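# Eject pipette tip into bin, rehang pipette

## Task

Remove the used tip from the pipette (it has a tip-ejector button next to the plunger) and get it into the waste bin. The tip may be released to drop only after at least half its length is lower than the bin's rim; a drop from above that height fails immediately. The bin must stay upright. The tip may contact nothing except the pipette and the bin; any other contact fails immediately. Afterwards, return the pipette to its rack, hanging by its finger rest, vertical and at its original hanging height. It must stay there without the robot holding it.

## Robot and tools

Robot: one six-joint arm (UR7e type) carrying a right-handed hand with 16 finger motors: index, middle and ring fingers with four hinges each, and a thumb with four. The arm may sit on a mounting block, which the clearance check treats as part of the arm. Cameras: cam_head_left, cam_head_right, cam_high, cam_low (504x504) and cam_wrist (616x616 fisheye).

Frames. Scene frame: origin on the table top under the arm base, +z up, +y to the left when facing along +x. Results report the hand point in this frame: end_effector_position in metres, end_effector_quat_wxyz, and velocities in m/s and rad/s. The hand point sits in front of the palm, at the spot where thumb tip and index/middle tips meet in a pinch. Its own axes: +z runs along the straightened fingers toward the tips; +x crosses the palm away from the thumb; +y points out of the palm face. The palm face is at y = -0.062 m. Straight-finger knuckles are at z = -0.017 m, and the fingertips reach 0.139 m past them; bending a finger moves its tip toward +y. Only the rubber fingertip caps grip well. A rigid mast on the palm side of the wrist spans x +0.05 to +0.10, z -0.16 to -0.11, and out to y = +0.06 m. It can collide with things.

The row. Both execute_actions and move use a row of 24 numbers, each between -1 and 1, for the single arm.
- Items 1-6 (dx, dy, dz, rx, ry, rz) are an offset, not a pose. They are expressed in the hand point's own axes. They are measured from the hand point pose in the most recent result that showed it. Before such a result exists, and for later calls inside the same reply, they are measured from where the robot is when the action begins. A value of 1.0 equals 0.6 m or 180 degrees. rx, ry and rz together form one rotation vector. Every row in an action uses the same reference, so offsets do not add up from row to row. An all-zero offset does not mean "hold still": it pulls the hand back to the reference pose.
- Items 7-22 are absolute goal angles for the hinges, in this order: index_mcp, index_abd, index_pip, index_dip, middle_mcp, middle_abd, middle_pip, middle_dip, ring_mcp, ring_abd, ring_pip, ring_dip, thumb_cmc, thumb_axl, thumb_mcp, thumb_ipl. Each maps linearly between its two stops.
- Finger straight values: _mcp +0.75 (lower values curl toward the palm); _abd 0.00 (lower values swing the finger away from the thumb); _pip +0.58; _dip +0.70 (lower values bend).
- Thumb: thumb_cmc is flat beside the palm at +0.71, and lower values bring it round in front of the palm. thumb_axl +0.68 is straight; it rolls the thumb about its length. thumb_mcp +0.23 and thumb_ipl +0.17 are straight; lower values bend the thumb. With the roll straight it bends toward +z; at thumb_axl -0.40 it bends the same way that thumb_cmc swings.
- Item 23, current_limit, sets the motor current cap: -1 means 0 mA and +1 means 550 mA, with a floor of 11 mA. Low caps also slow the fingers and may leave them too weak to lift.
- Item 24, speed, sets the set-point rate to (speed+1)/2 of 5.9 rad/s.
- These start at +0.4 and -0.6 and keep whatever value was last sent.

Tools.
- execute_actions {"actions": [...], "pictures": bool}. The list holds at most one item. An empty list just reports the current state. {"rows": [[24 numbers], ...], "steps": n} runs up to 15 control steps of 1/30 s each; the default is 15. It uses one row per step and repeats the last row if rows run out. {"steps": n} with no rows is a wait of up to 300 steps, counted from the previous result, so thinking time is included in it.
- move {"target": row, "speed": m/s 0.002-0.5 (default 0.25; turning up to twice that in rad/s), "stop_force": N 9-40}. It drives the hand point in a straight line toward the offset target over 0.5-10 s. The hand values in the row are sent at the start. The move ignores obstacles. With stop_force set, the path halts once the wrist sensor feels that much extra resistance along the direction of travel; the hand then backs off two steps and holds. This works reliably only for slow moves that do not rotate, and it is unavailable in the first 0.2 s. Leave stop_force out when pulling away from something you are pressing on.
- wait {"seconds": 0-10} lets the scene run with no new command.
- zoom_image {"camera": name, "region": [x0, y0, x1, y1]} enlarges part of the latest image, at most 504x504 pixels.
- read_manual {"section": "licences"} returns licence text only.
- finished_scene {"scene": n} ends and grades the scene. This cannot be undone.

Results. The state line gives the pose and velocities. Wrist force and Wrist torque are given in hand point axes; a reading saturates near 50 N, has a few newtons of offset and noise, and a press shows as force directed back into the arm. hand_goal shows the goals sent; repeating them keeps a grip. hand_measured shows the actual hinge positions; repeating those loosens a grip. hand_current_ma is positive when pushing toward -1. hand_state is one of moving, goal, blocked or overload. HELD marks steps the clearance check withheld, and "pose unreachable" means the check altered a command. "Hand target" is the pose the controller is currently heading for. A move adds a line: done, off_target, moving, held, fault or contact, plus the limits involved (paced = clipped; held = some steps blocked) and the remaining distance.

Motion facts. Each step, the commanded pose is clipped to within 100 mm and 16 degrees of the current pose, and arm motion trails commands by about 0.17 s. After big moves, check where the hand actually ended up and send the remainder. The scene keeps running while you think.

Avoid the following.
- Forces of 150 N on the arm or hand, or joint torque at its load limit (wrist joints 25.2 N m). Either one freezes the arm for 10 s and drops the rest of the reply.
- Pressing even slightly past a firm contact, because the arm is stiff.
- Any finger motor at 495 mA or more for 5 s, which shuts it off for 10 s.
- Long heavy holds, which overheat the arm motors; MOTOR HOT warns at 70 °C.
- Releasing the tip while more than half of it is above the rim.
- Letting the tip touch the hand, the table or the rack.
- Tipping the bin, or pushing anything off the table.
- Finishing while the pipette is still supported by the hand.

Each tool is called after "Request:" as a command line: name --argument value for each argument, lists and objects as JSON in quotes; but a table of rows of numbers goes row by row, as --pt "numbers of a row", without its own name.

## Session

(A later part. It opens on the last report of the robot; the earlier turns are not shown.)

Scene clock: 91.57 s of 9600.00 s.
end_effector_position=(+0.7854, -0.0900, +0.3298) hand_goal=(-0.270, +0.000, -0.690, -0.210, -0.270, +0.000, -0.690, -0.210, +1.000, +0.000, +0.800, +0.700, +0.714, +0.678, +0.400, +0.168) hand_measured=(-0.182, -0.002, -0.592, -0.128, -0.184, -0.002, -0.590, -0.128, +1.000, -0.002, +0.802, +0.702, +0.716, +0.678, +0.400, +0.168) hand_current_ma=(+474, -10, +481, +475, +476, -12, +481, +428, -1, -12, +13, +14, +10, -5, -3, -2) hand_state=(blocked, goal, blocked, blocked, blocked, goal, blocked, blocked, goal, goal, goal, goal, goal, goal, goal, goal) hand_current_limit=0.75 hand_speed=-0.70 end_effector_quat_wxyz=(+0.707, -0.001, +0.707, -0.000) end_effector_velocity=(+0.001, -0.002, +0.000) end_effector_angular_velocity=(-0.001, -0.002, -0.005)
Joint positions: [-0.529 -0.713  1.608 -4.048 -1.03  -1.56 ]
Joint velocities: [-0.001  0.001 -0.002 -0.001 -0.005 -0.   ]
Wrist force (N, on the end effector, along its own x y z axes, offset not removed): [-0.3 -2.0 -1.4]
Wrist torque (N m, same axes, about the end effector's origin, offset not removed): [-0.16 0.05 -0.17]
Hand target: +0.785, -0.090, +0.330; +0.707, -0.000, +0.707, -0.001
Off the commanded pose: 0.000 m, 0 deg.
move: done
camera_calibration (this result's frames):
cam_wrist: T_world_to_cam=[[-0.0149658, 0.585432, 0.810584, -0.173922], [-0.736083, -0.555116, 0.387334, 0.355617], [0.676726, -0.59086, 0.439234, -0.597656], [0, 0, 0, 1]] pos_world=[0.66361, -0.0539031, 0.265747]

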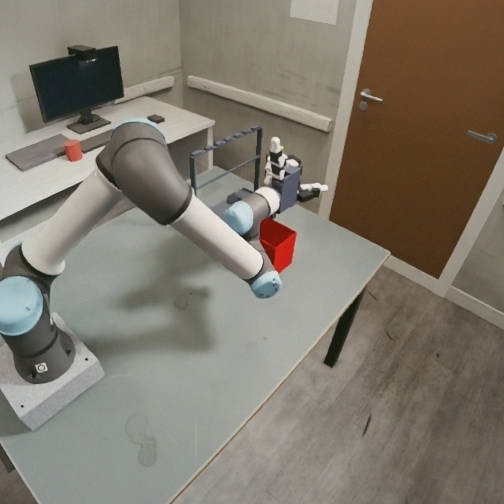

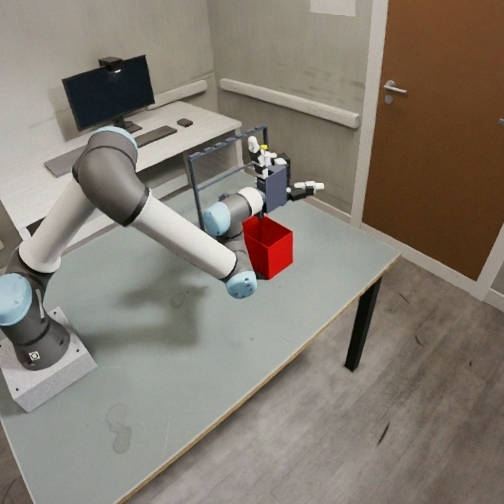

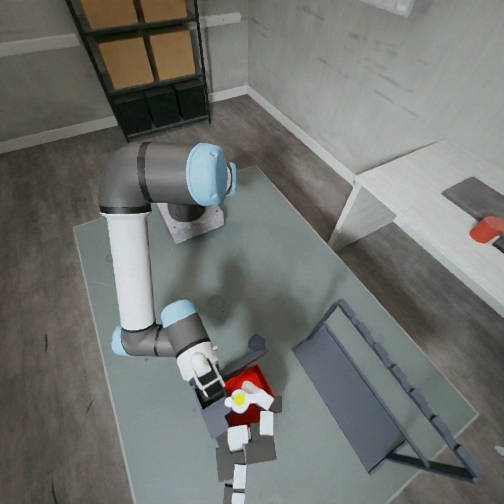

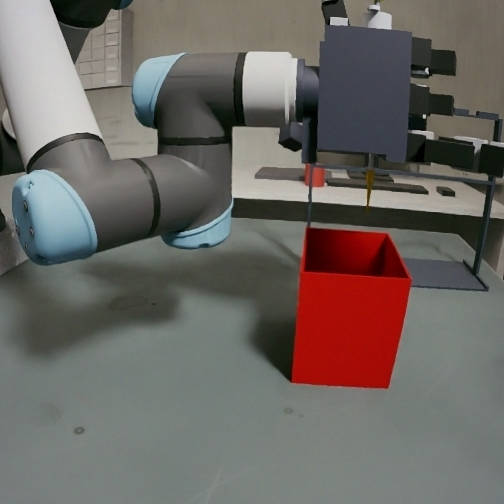

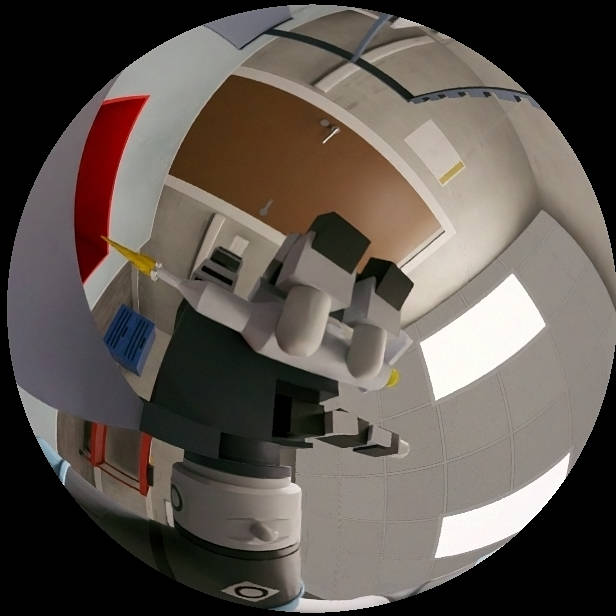

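Request:
move --target '[0.15,0,-0.025,0,0,0,-0.27,0,-0.69,-0.21,-0.27,0,-0.69,-0.21,1,0,0.8,0.7,0.714,0.55,0.4,-0.55,0.75,-0.8]' --speed 0.04

Request:
zoom_image --camera "cam_high" --region '[180, 340, 300, 440]'

Request:
zoom_image --camera "cam_low" --region '[290, 0, 430, 130]'

Scene clock: 97.53 s of 9600.00 s.
end_effector_position=(+0.7703, -0.0899, +0.2400) hand_goal=(-0.270, +0.000, -0.690, -0.210, -0.270, +0.000, -0.690, -0.210, +1.000, +0.000, +0.800, +0.700, +0.714, +0.550, +0.400, -0.550) hand_measured=(-0.182, -0.002, -0.592, -0.128, -0.184, -0.002, -0.590, -0.128, +1.000, -0.002, +0.802, +0.702, +0.716, +0.552, +0.400, -0.550) hand_current_ma=(+474, -10, +481, +475, +476, -12, +481, +428, -1, -12, +13, +14, +10, +14, -3, +6) hand_state=(blocked, goal, blocked, blocked, blocked, goal, blocked, blocked, goal, goal, goal, goal, goal, goal, goal, goal) hand_current_limit=0.75 hand_speed=-0.80 end_effector_quat_wxyz=(+0.707, -0.001, +0.707, -0.000) end_effector_velocity=(-0.000, +0.000, -0.002) end_effector_angular_velocity=(-0.000, -0.001, +0.000)
Joint positions: [-0.541 -0.556  1.616 -4.213 -1.018 -1.56 ]
Joint velocities: [-0.     0.005 -0.001 -0.005  0.     0.   ]
Wrist force (N, on the end effector, along its own x y z axes, offset not removed): [1.2 -1.6 -0.5]
Wrist torque (N m, same axes, about the end effector's origin, offset not removed): [-0.32 -0.05 -0.02]
Hand target: +0.770, -0.090, +0.240; +0.707, -0.001, +0.707, -0.000
Off the commanded pose: 0.000 m, 0 deg.
After step 90, 0.33 s passed at rest.
move: done
camera_calibration (this result's frames):
cam_wrist: T_world_to_cam=[[-0.014936, 0.585454, 0.810568, -0.101415], [-0.736071, -0.555104, 0.387375, 0.379371], [0.67674, -0.59085, 0.439227, -0.548015], [0, 0, 0, 1]] pos_world=[0.648592, -0.0538302, 0.175948]

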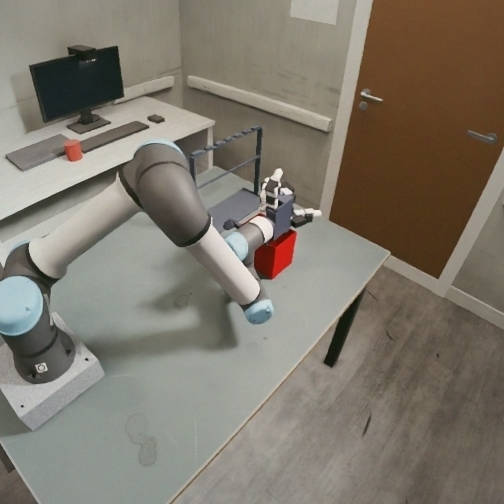

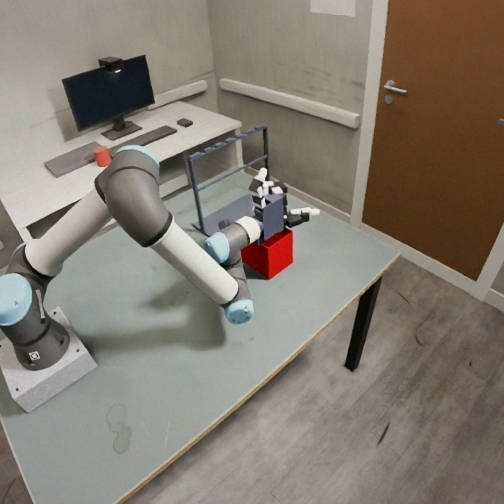

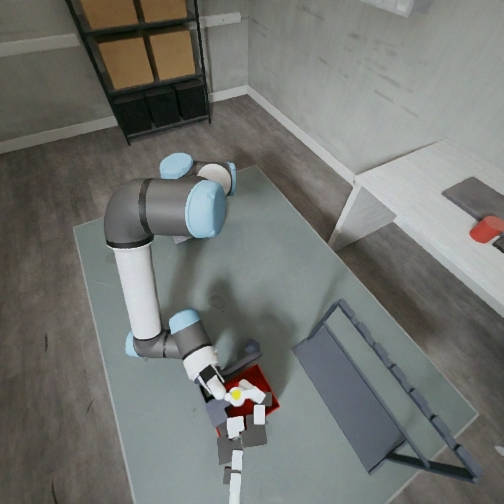

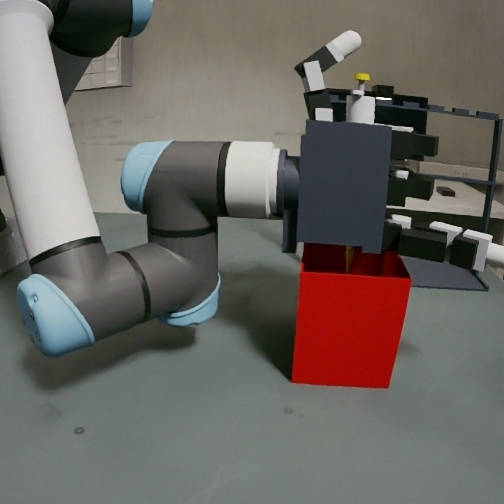

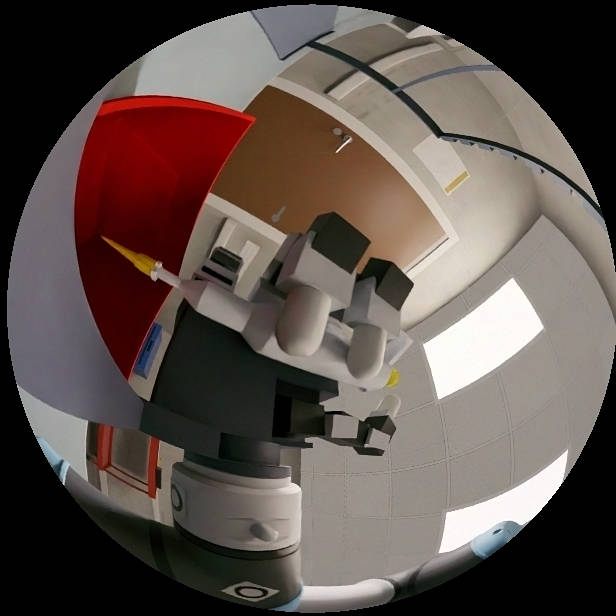

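Region (180, 340, 300, 440) of cam_high's 504x504 image, scaled by 4.200, with more detail than that image has.

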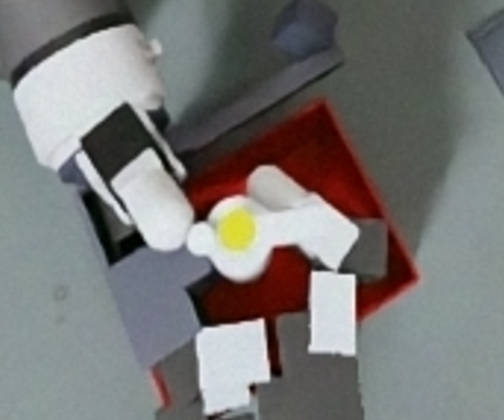

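Region (290, 0, 430, 130) of cam_low's 504x504 image, scaled by 3.600, with more detail than that image has; it fills the top 468 rows of this view, and the rest is white.

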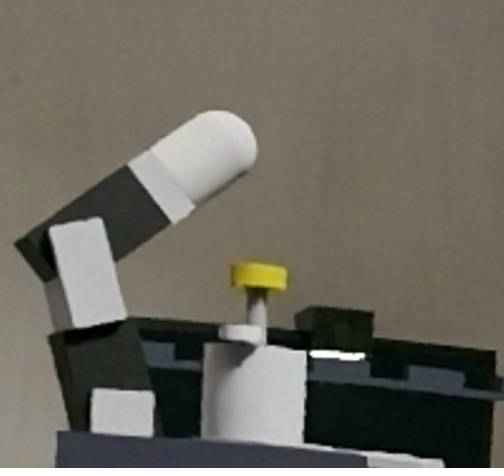

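Tip is nearly all below the rim. Bring the thumb down.

Request:
move --target '[0,0,0,0,0,0,-0.27,0,-0.69,-0.21,-0.27,0,-0.69,-0.21,1,0,0.8,0.7,0.714,0.57,0.36,-1,0.75,-0.8]'

Request:
zoom_image --camera "cam_high" --region '[180, 340, 300, 440]'

Request:
zoom_image --camera "cam_low" --region '[290, 0, 430, 130]'

Scene clock: 102.67 s of 9600.00 s.
end_effector_position=(+0.7704, -0.0900, +0.2400) hand_goal=(-0.270, +0.000, -0.690, -0.210, -0.270, +0.000, -0.690, -0.210, +1.000, +0.000, +0.800, +0.700, +0.714, +0.570, +0.360, -1.000) hand_measured=(-0.182, -0.002, -0.592, -0.128, -0.184, -0.002, -0.590, -0.128, +1.000, -0.002, +0.802, +0.702, +0.716, +0.568, +0.362, -1.000) hand_current_ma=(+474, -10, +481, +475, +476, -12, +481, +428, -1, -12, +13, +14, +10, -14, +9, +3) hand_state=(blocked, goal, blocked, blocked, blocked, goal, blocked, blocked, goal, goal, goal, goal, goal, goal, goal, goal) hand_current_limit=0.75 hand_speed=-0.80 end_effector_quat_wxyz=(+0.707, -0.001, +0.707, -0.000) end_effector_velocity=(+0.000, +0.000, -0.000) end_effector_angular_velocity=(+0.000, +0.000, +0.000)
Joint positions: [-0.541 -0.556  1.616 -4.213 -1.018 -1.56 ]
Joint velocities: [ 0.001  0.    -0.001  0.001 -0.    -0.   ]
Wrist force (N, on the end effector, along its own x y z axes, offset not removed): [0.4 -0.4 0.3]
Wrist torque (N m, same axes, about the end effector's origin, offset not removed): [-0.10 -0.04 -0.06]
Hand target: +0.770, -0.090, +0.240; +0.707, -0.001, +0.707, -0.000
Off the commanded pose: 0.000 m, 0 deg.
After step 90, 0.63 s passed at rest.
move: done
camera_calibration (this result's frames):
cam_wrist: T_world_to_cam=[[-0.0149623, 0.585468, 0.810558, -0.10139], [-0.736116, -0.555069, 0.387339, 0.379392], [0.67669, -0.590869, 0.439277, -0.548031], [0, 0, 0, 1]] pos_world=[0.648607, -0.0538652, 0.175966]

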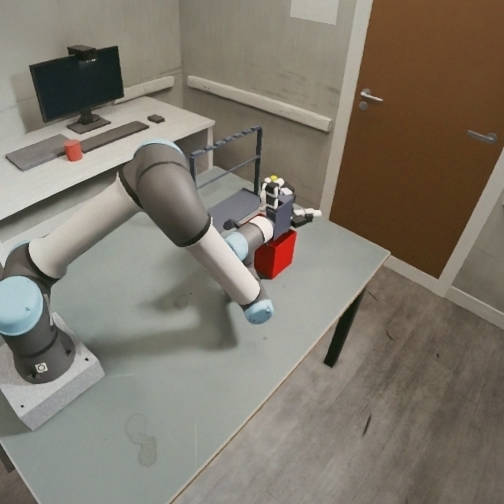

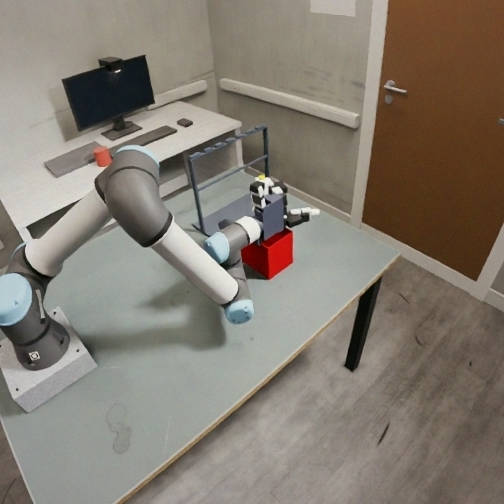

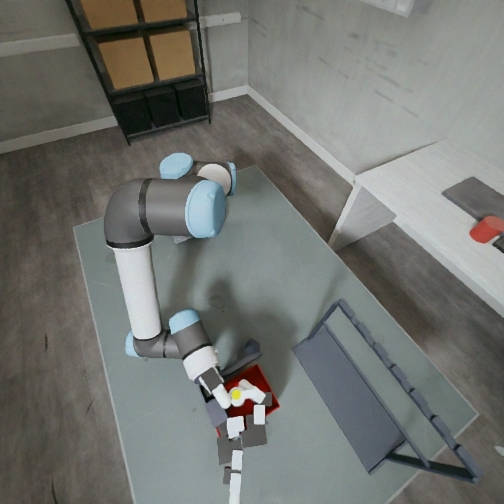

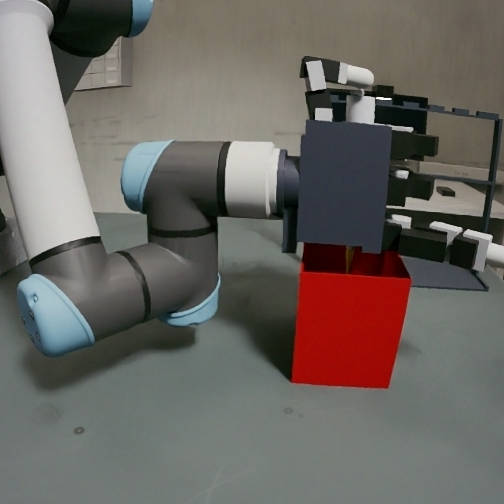

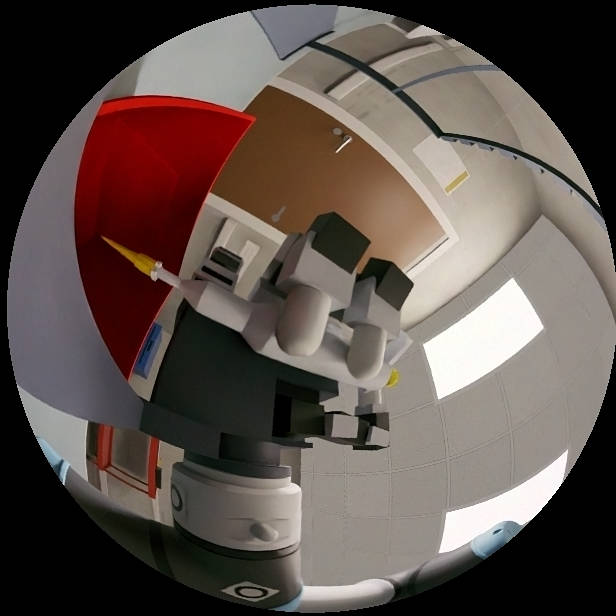

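Region (180, 340, 300, 440) of cam_high's 504x504 image, scaled by 4.200, with more detail than that image has.

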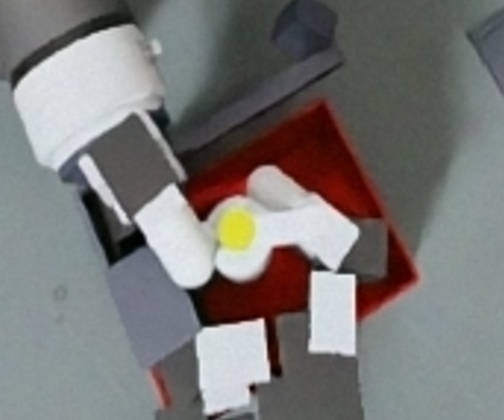

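Region (290, 0, 430, 130) of cam_low's 504x504 image, scaled by 3.600, with more detail than that image has; it fills the top 468 rows of this view, and the rest is white.

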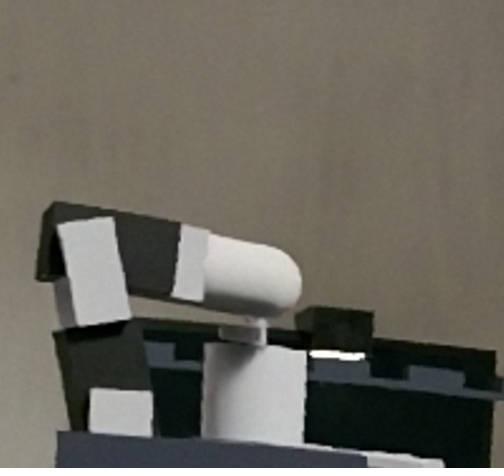

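Request:
move --target '[0,0,0,0,0,0,-0.27,0,-0.69,-0.21,-0.27,0,-0.69,-0.21,1,0,0.8,0.7,0.67,0.6,0.08,-1,0.75,-0.88]'

Request:
zoom_image --camera "cam_high" --region '[180, 340, 300, 440]'

Request:
zoom_image --camera "cam_low" --region '[290, 0, 430, 130]'

Scene clock: 106.43 s of 9600.00 s.
end_effector_position=(+0.7703, -0.0899, +0.2400) hand_goal=(-0.270, +0.000, -0.690, -0.210, -0.270, +0.000, -0.690, -0.210, +1.000, +0.000, +0.800, +0.700, +0.670, +0.600, +0.080, -1.000) hand_measured=(-0.182, -0.002, -0.592, -0.128, -0.184, -0.002, -0.590, -0.128, +1.000, -0.002, +0.802, +0.702, +0.682, +0.602, +0.254, -0.968) hand_current_ma=(+474, -9, +481, +475, +475, -10, +481, +428, -1, -12, +13, +14, +65, +12, +480, +223) hand_state=(blocked, goal, blocked, blocked, blocked, goal, blocked, blocked, goal, goal, goal, goal, goal, goal, blocked, blocked) hand_current_limit=0.75 hand_speed=-0.88 end_effector_quat_wxyz=(+0.707, -0.001, +0.707, -0.000) end_effector_velocity=(+0.000, +0.000, +0.000) end_effector_angular_velocity=(-0.002, -0.001, +0.000)
Joint positions: [-0.541 -0.556  1.616 -4.213 -1.018 -1.56 ]
Joint velocities: [ 0.    -0.    -0.    -0.001  0.    -0.001]
Wrist force (N, on the end effector, along its own x y z axes, offset not removed): [2.2 -2.1 1.2]
Wrist torque (N m, same axes, about the end effector's origin, offset not removed): [-0.52 -0.21 0.03]
Hand target: +0.770, -0.090, +0.240; +0.707, -0.001, +0.707, -0.000
Off the commanded pose: 0.000 m, 0 deg.
move: done
camera_calibration (this result's frames):
cam_wrist: T_world_to_cam=[[-0.0149356, 0.585454, 0.810568, -0.101416], [-0.736071, -0.555104, 0.387375, 0.379371], [0.67674, -0.59085, 0.439227, -0.548015], [0, 0, 0, 1]] pos_world=[0.648592, -0.0538301, 0.175948]

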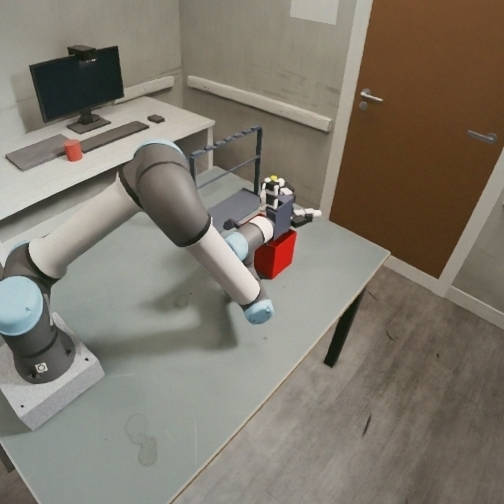

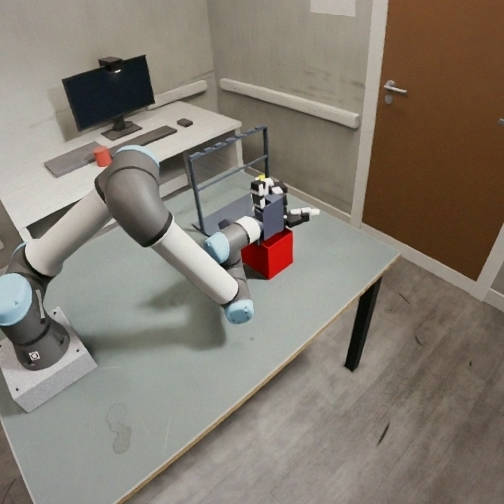

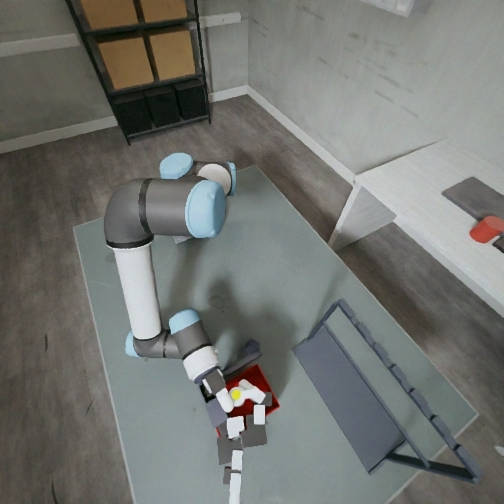

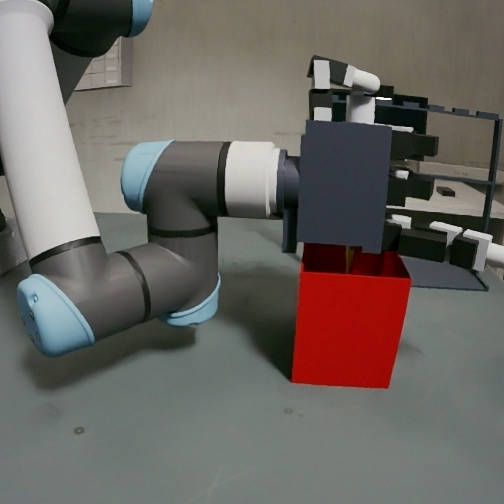

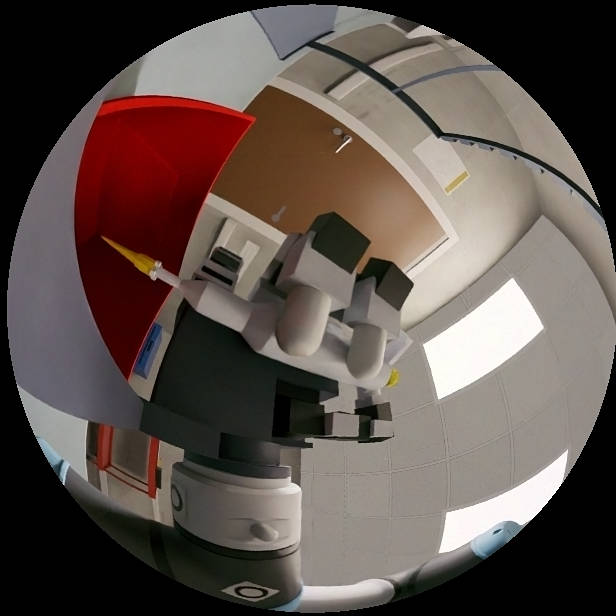

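Region (180, 340, 300, 440) of cam_high's 504x504 image, scaled by 4.200, with more detail than that image has.

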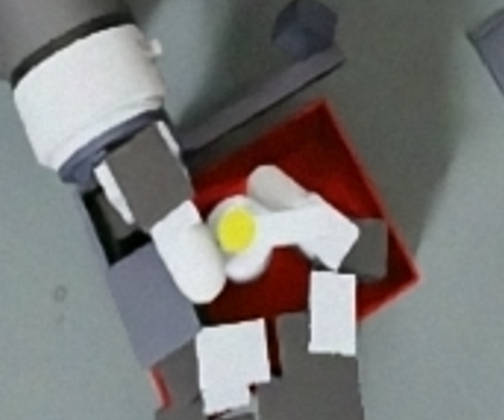

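Region (290, 0, 430, 130) of cam_low's 504x504 image, scaled by 3.600, with more detail than that image has; it fills the top 468 rows of this view, and the rest is white.

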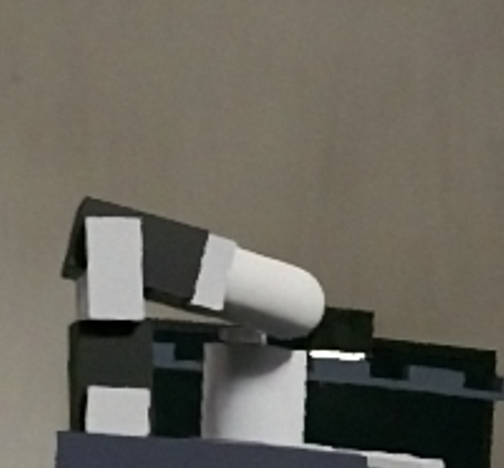

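Request:
move --target '[0,0,0,0,0,0,-0.27,0,-0.69,-0.21,-0.27,0,-0.69,-0.21,1,0,0.8,0.7,0.65,0.7,0.25,-0.5,0.75,-0.8]'

Request:
move --target '[0,0,0,0,0,0,-0.27,0,-0.69,-0.21,-0.27,0,-0.69,-0.21,1,0,0.8,0.7,0.65,0.7,-0.07,-0.5,0.75,-0.8]'

Request:
move --target '[0,0,0,0,0,0,-0.27,0,-0.69,-0.21,-0.27,0,-0.69,-0.21,1,0,0.8,0.7,0.65,0.7,-0.15,-0.75,0.75,-0.88]'

Request:
zoom_image --camera "cam_high" --region '[180, 340, 300, 440]'

Request:
zoom_image --camera "cam_low" --region '[290, 0, 430, 130]'

Scene clock: 113.23 s of 9600.00 s.
end_effector_position=(+0.7704, -0.0900, +0.2400) hand_goal=(-0.270, +0.000, -0.690, -0.210, -0.270, +0.000, -0.690, -0.210, +1.000, +0.000, +0.800, +0.700, +0.650, +0.700, +0.250, -0.500) hand_measured=(-0.182, -0.002, -0.592, -0.128, -0.184, -0.002, -0.590, -0.128, +1.000, -0.002, +0.802, +0.702, +0.652, +0.698, +0.250, -0.506) hand_current_ma=(+474, -9, +481, +475, +475, -10, +481, +428, -1, -12, +13, +14, +12, -15, +4, -37) hand_state=(blocked, goal, blocked, blocked, blocked, goal, blocked, blocked, goal, goal, goal, goal, goal, goal, goal, goal) hand_current_limit=0.75 hand_speed=-0.80 end_effector_quat_wxyz=(+0.707, -0.001, +0.707, -0.000) end_effector_velocity=(-0.000, -0.000, +0.000) end_effector_angular_velocity=(-0.002, -0.001, -0.001)
Joint positions: [-0.541 -0.556  1.616 -4.213 -1.018 -1.56 ]
Joint velocities: [-0.    -0.     0.    -0.001 -0.    -0.001]
Wrist force (N, on the end effector, along its own x y z axes, offset not removed): [1.3 -0.5 -4.1]
Wrist torque (N m, same axes, about the end effector's origin, offset not removed): [-0.02 -0.15 -0.03]
Hand target: +0.770, -0.090, +0.240; +0.707, -0.001, +0.707, -0.000
Off the commanded pose: 0.000 m, 0 deg.
After step 90, 2.17 s passed at rest.
move: done
camera_calibration (this result's frames):
cam_wrist: T_world_to_cam=[[-0.0149519, 0.585461, 0.810562, -0.101396], [-0.736111, -0.555072, 0.387344, 0.379388], [0.676695, -0.590873, 0.439264, -0.548028], [0, 0, 0, 1]] pos_world=[0.648604, -0.0538632, 0.175963]

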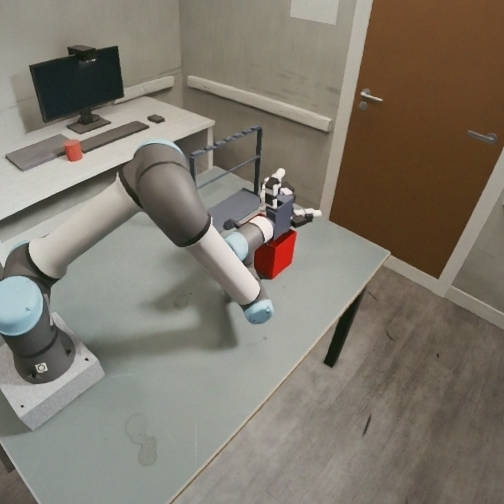

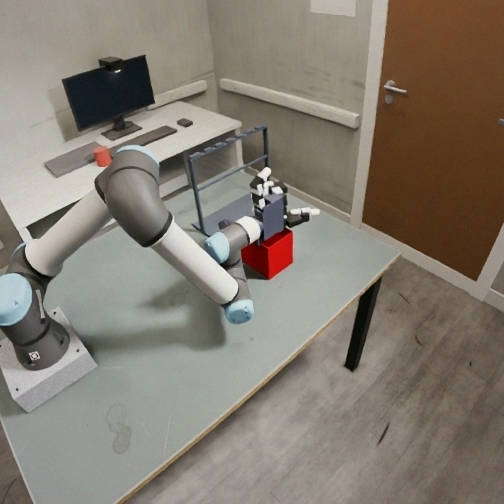

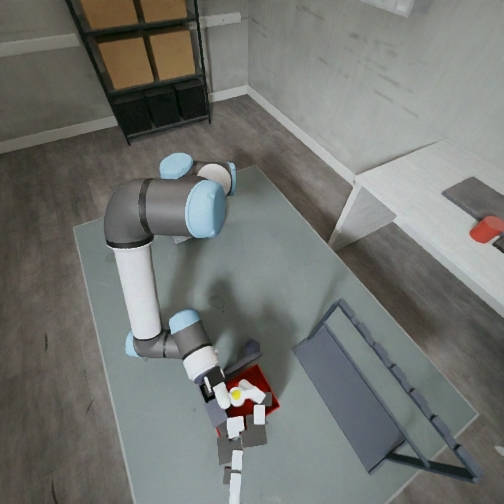

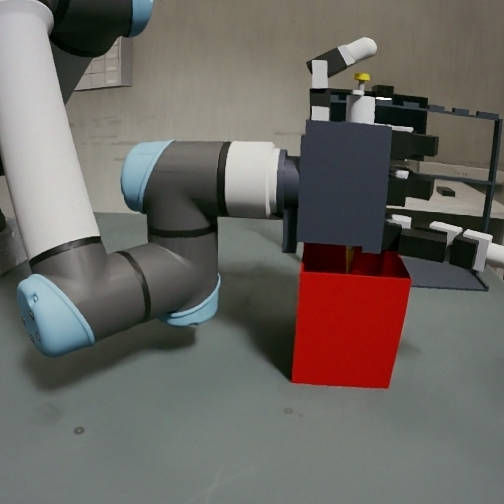

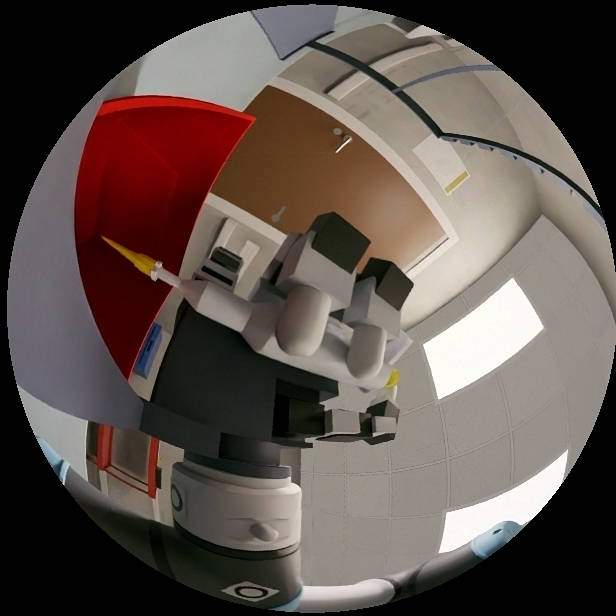

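Scene clock: 114.33 s of 9600.00 s.
end_effector_position=(+0.7703, -0.0900, +0.2400) hand_goal=(-0.270, +0.000, -0.690, -0.210, -0.270, +0.000, -0.690, -0.210, +1.000, +0.000, +0.800, +0.700, +0.650, +0.700, -0.070, -0.500) hand_measured=(-0.182, -0.002, -0.592, -0.128, -0.184, -0.002, -0.590, -0.128, +1.000, -0.002, +0.802, +0.702, +0.652, +0.698, -0.072, -0.506) hand_current_ma=(+474, -9, +481, +475, +475, -10, +481, +428, -1, -12, +13, +14, +12, -15, -9, -36) hand_state=(blocked, goal, blocked, blocked, blocked, goal, blocked, blocked, goal, goal, goal, goal, goal, goal, goal, goal) hand_current_limit=0.75 hand_speed=-0.80 end_effector_quat_wxyz=(+0.707, -0.001, +0.707, -0.000) end_effector_velocity=(+0.000, +0.000, -0.000) end_effector_angular_velocity=(-0.000, +0.001, +0.000)
Joint positions: [-0.541 -0.556  1.616 -4.213 -1.018 -1.56 ]
Joint velocities: [ 0.     0.    -0.     0.001 -0.    -0.001]
Wrist force (N, on the end effector, along its own x y z axes, offset not removed): [0.8 -3.1 -1.1]
Wrist torque (N m, same axes, about the end effector's origin, offset not removed): [-0.44 -0.03 -0.14]
Hand target: +0.770, -0.090, +0.240; +0.707, -0.001, +0.707, -0.000
Off the commanded pose: 0.000 m, 0 deg.
move: done
camera_calibration (this result's frames):
cam_wrist: T_world_to_cam=[[-0.0149411, 0.585455, 0.810567, -0.101403], [-0.736106, -0.555075, 0.38735, 0.379383], [0.676701, -0.590876, 0.43925, -0.548024], [0, 0, 0, 1]] pos_world=[0.6486, -0.0538609, 0.17596]

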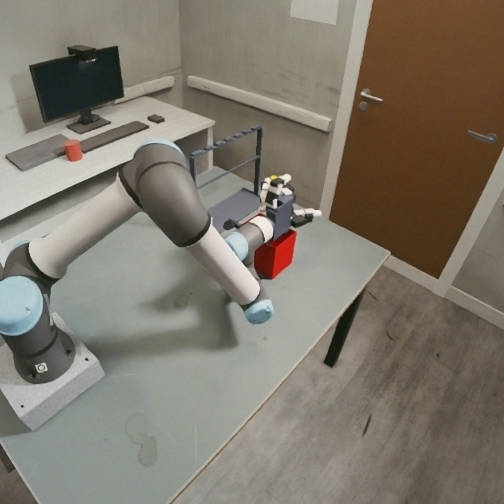

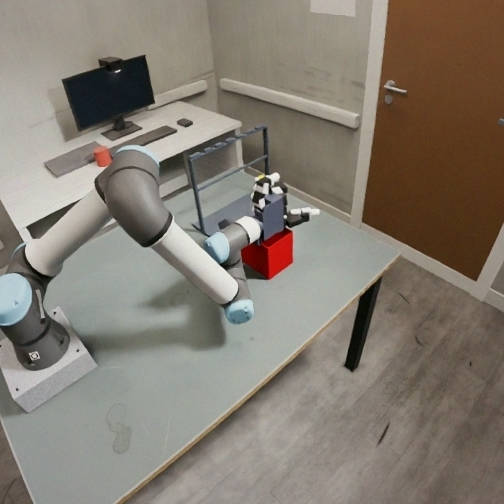

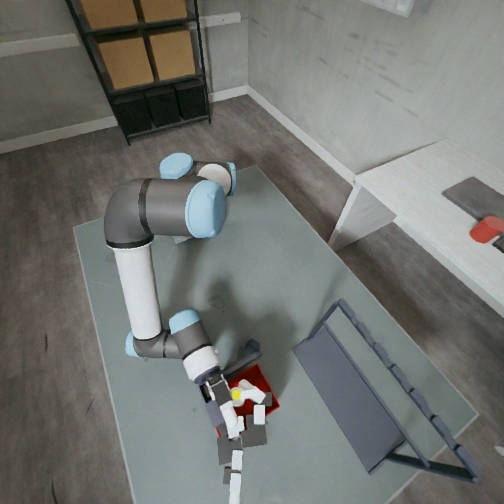

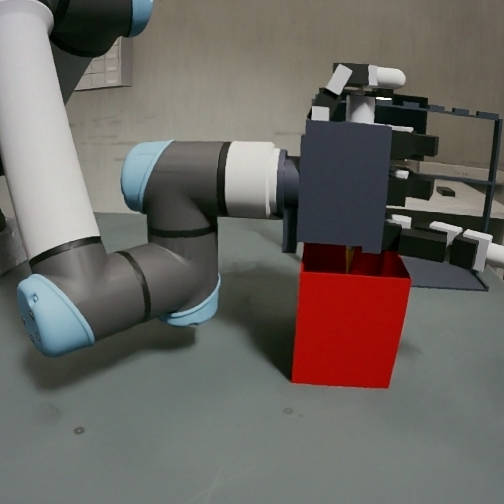

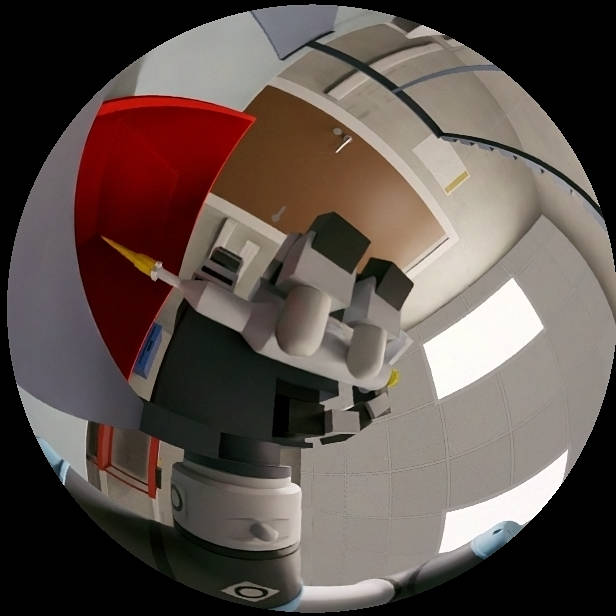

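Scene clock: 115.70 s of 9600.00 s.
end_effector_position=(+0.7703, -0.0900, +0.2400) hand_goal=(-0.270, +0.000, -0.690, -0.210, -0.270, +0.000, -0.690, -0.210, +1.000, +0.000, +0.800, +0.700, +0.650, +0.700, -0.150, -0.750) hand_measured=(-0.196, +0.006, -0.584, -0.128, -0.184, +0.000, -0.590, -0.138, +1.000, -0.002, +0.802, +0.702, +0.652, +0.698, -0.124, -0.694) hand_current_ma=(+400, +24, +481, +475, +475, +0, +481, +373, -1, -12, +13, +14, +9, -15, +193, +378) hand_state=(blocked, goal, blocked, blocked, blocked, goal, blocked, blocked, goal, goal, goal, goal, goal, goal, blocked, blocked) hand_current_limit=0.75 hand_speed=-0.88 end_effector_quat_wxyz=(+0.707, -0.001, +0.707, -0.000) end_effector_velocity=(+0.000, -0.000, -0.001) end_effector_angular_velocity=(+0.000, +0.002, -0.000)
Joint positions: [-0.541 -0.556  1.616 -4.213 -1.018 -1.56 ]
Joint velocities: [-0.     0.     0.     0.002  0.    -0.001]
Wrist force (N, on the end effector, along its own x y z axes, offset not removed): [1.0 -1.0 -2.8]
Wrist torque (N m, same axes, about the end effector's origin, offset not removed): [0.12 -0.10 -0.09]
Hand target: +0.770, -0.090, +0.240; +0.707, -0.001, +0.707, -0.000
Off the commanded pose: 0.000 m, 0 deg.
move: done
camera_calibration (this result's frames):
cam_wrist: T_world_to_cam=[[-0.0149411, 0.585455, 0.810567, -0.101403], [-0.736106, -0.555075, 0.38735, 0.379383], [0.676701, -0.590876, 0.43925, -0.548024], [0, 0, 0, 1]] pos_world=[0.6486, -0.0538609, 0.17596]

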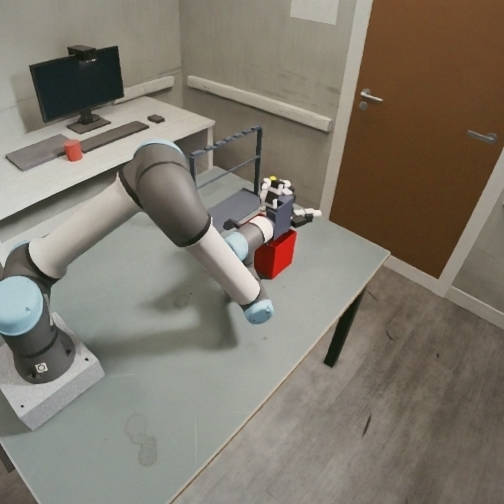

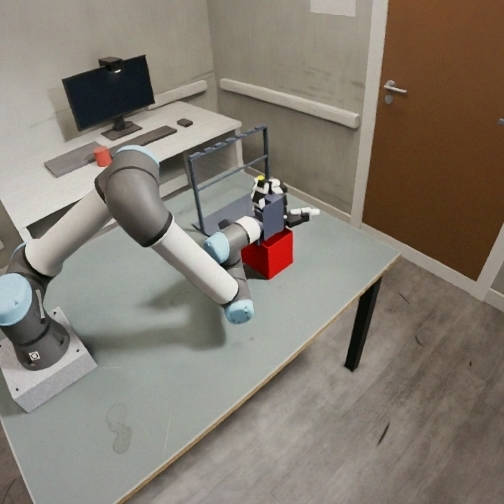

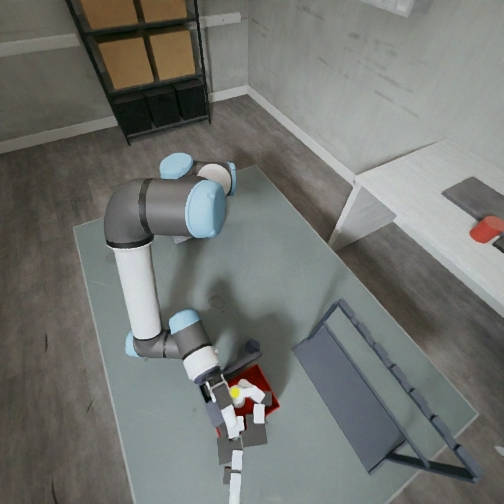

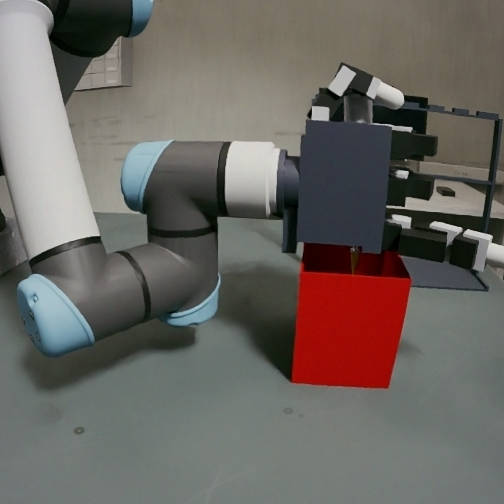

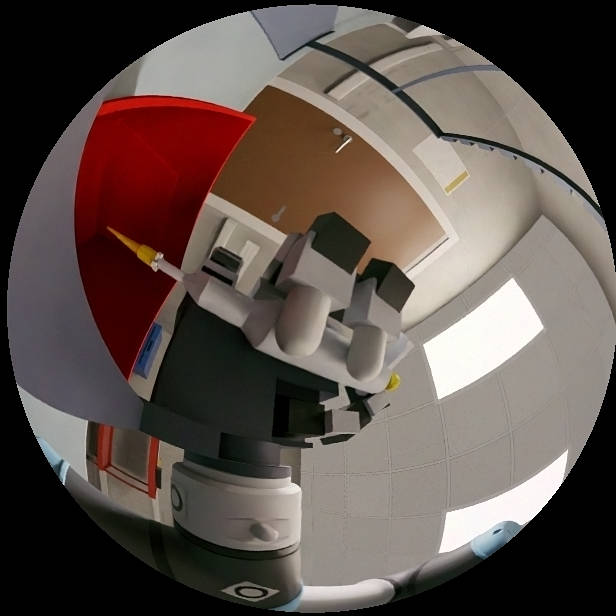

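Region (180, 340, 300, 440) of cam_high's 504x504 image, scaled by 4.200, with more detail than that image has.

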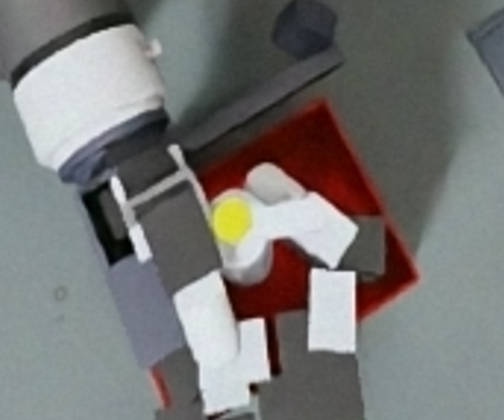

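Region (290, 0, 430, 130) of cam_low's 504x504 image, scaled by 3.600, with more detail than that image has; it fills the top 468 rows of this view, and the rest is white.

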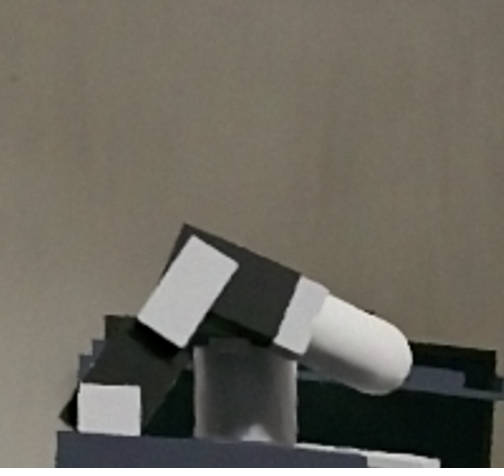

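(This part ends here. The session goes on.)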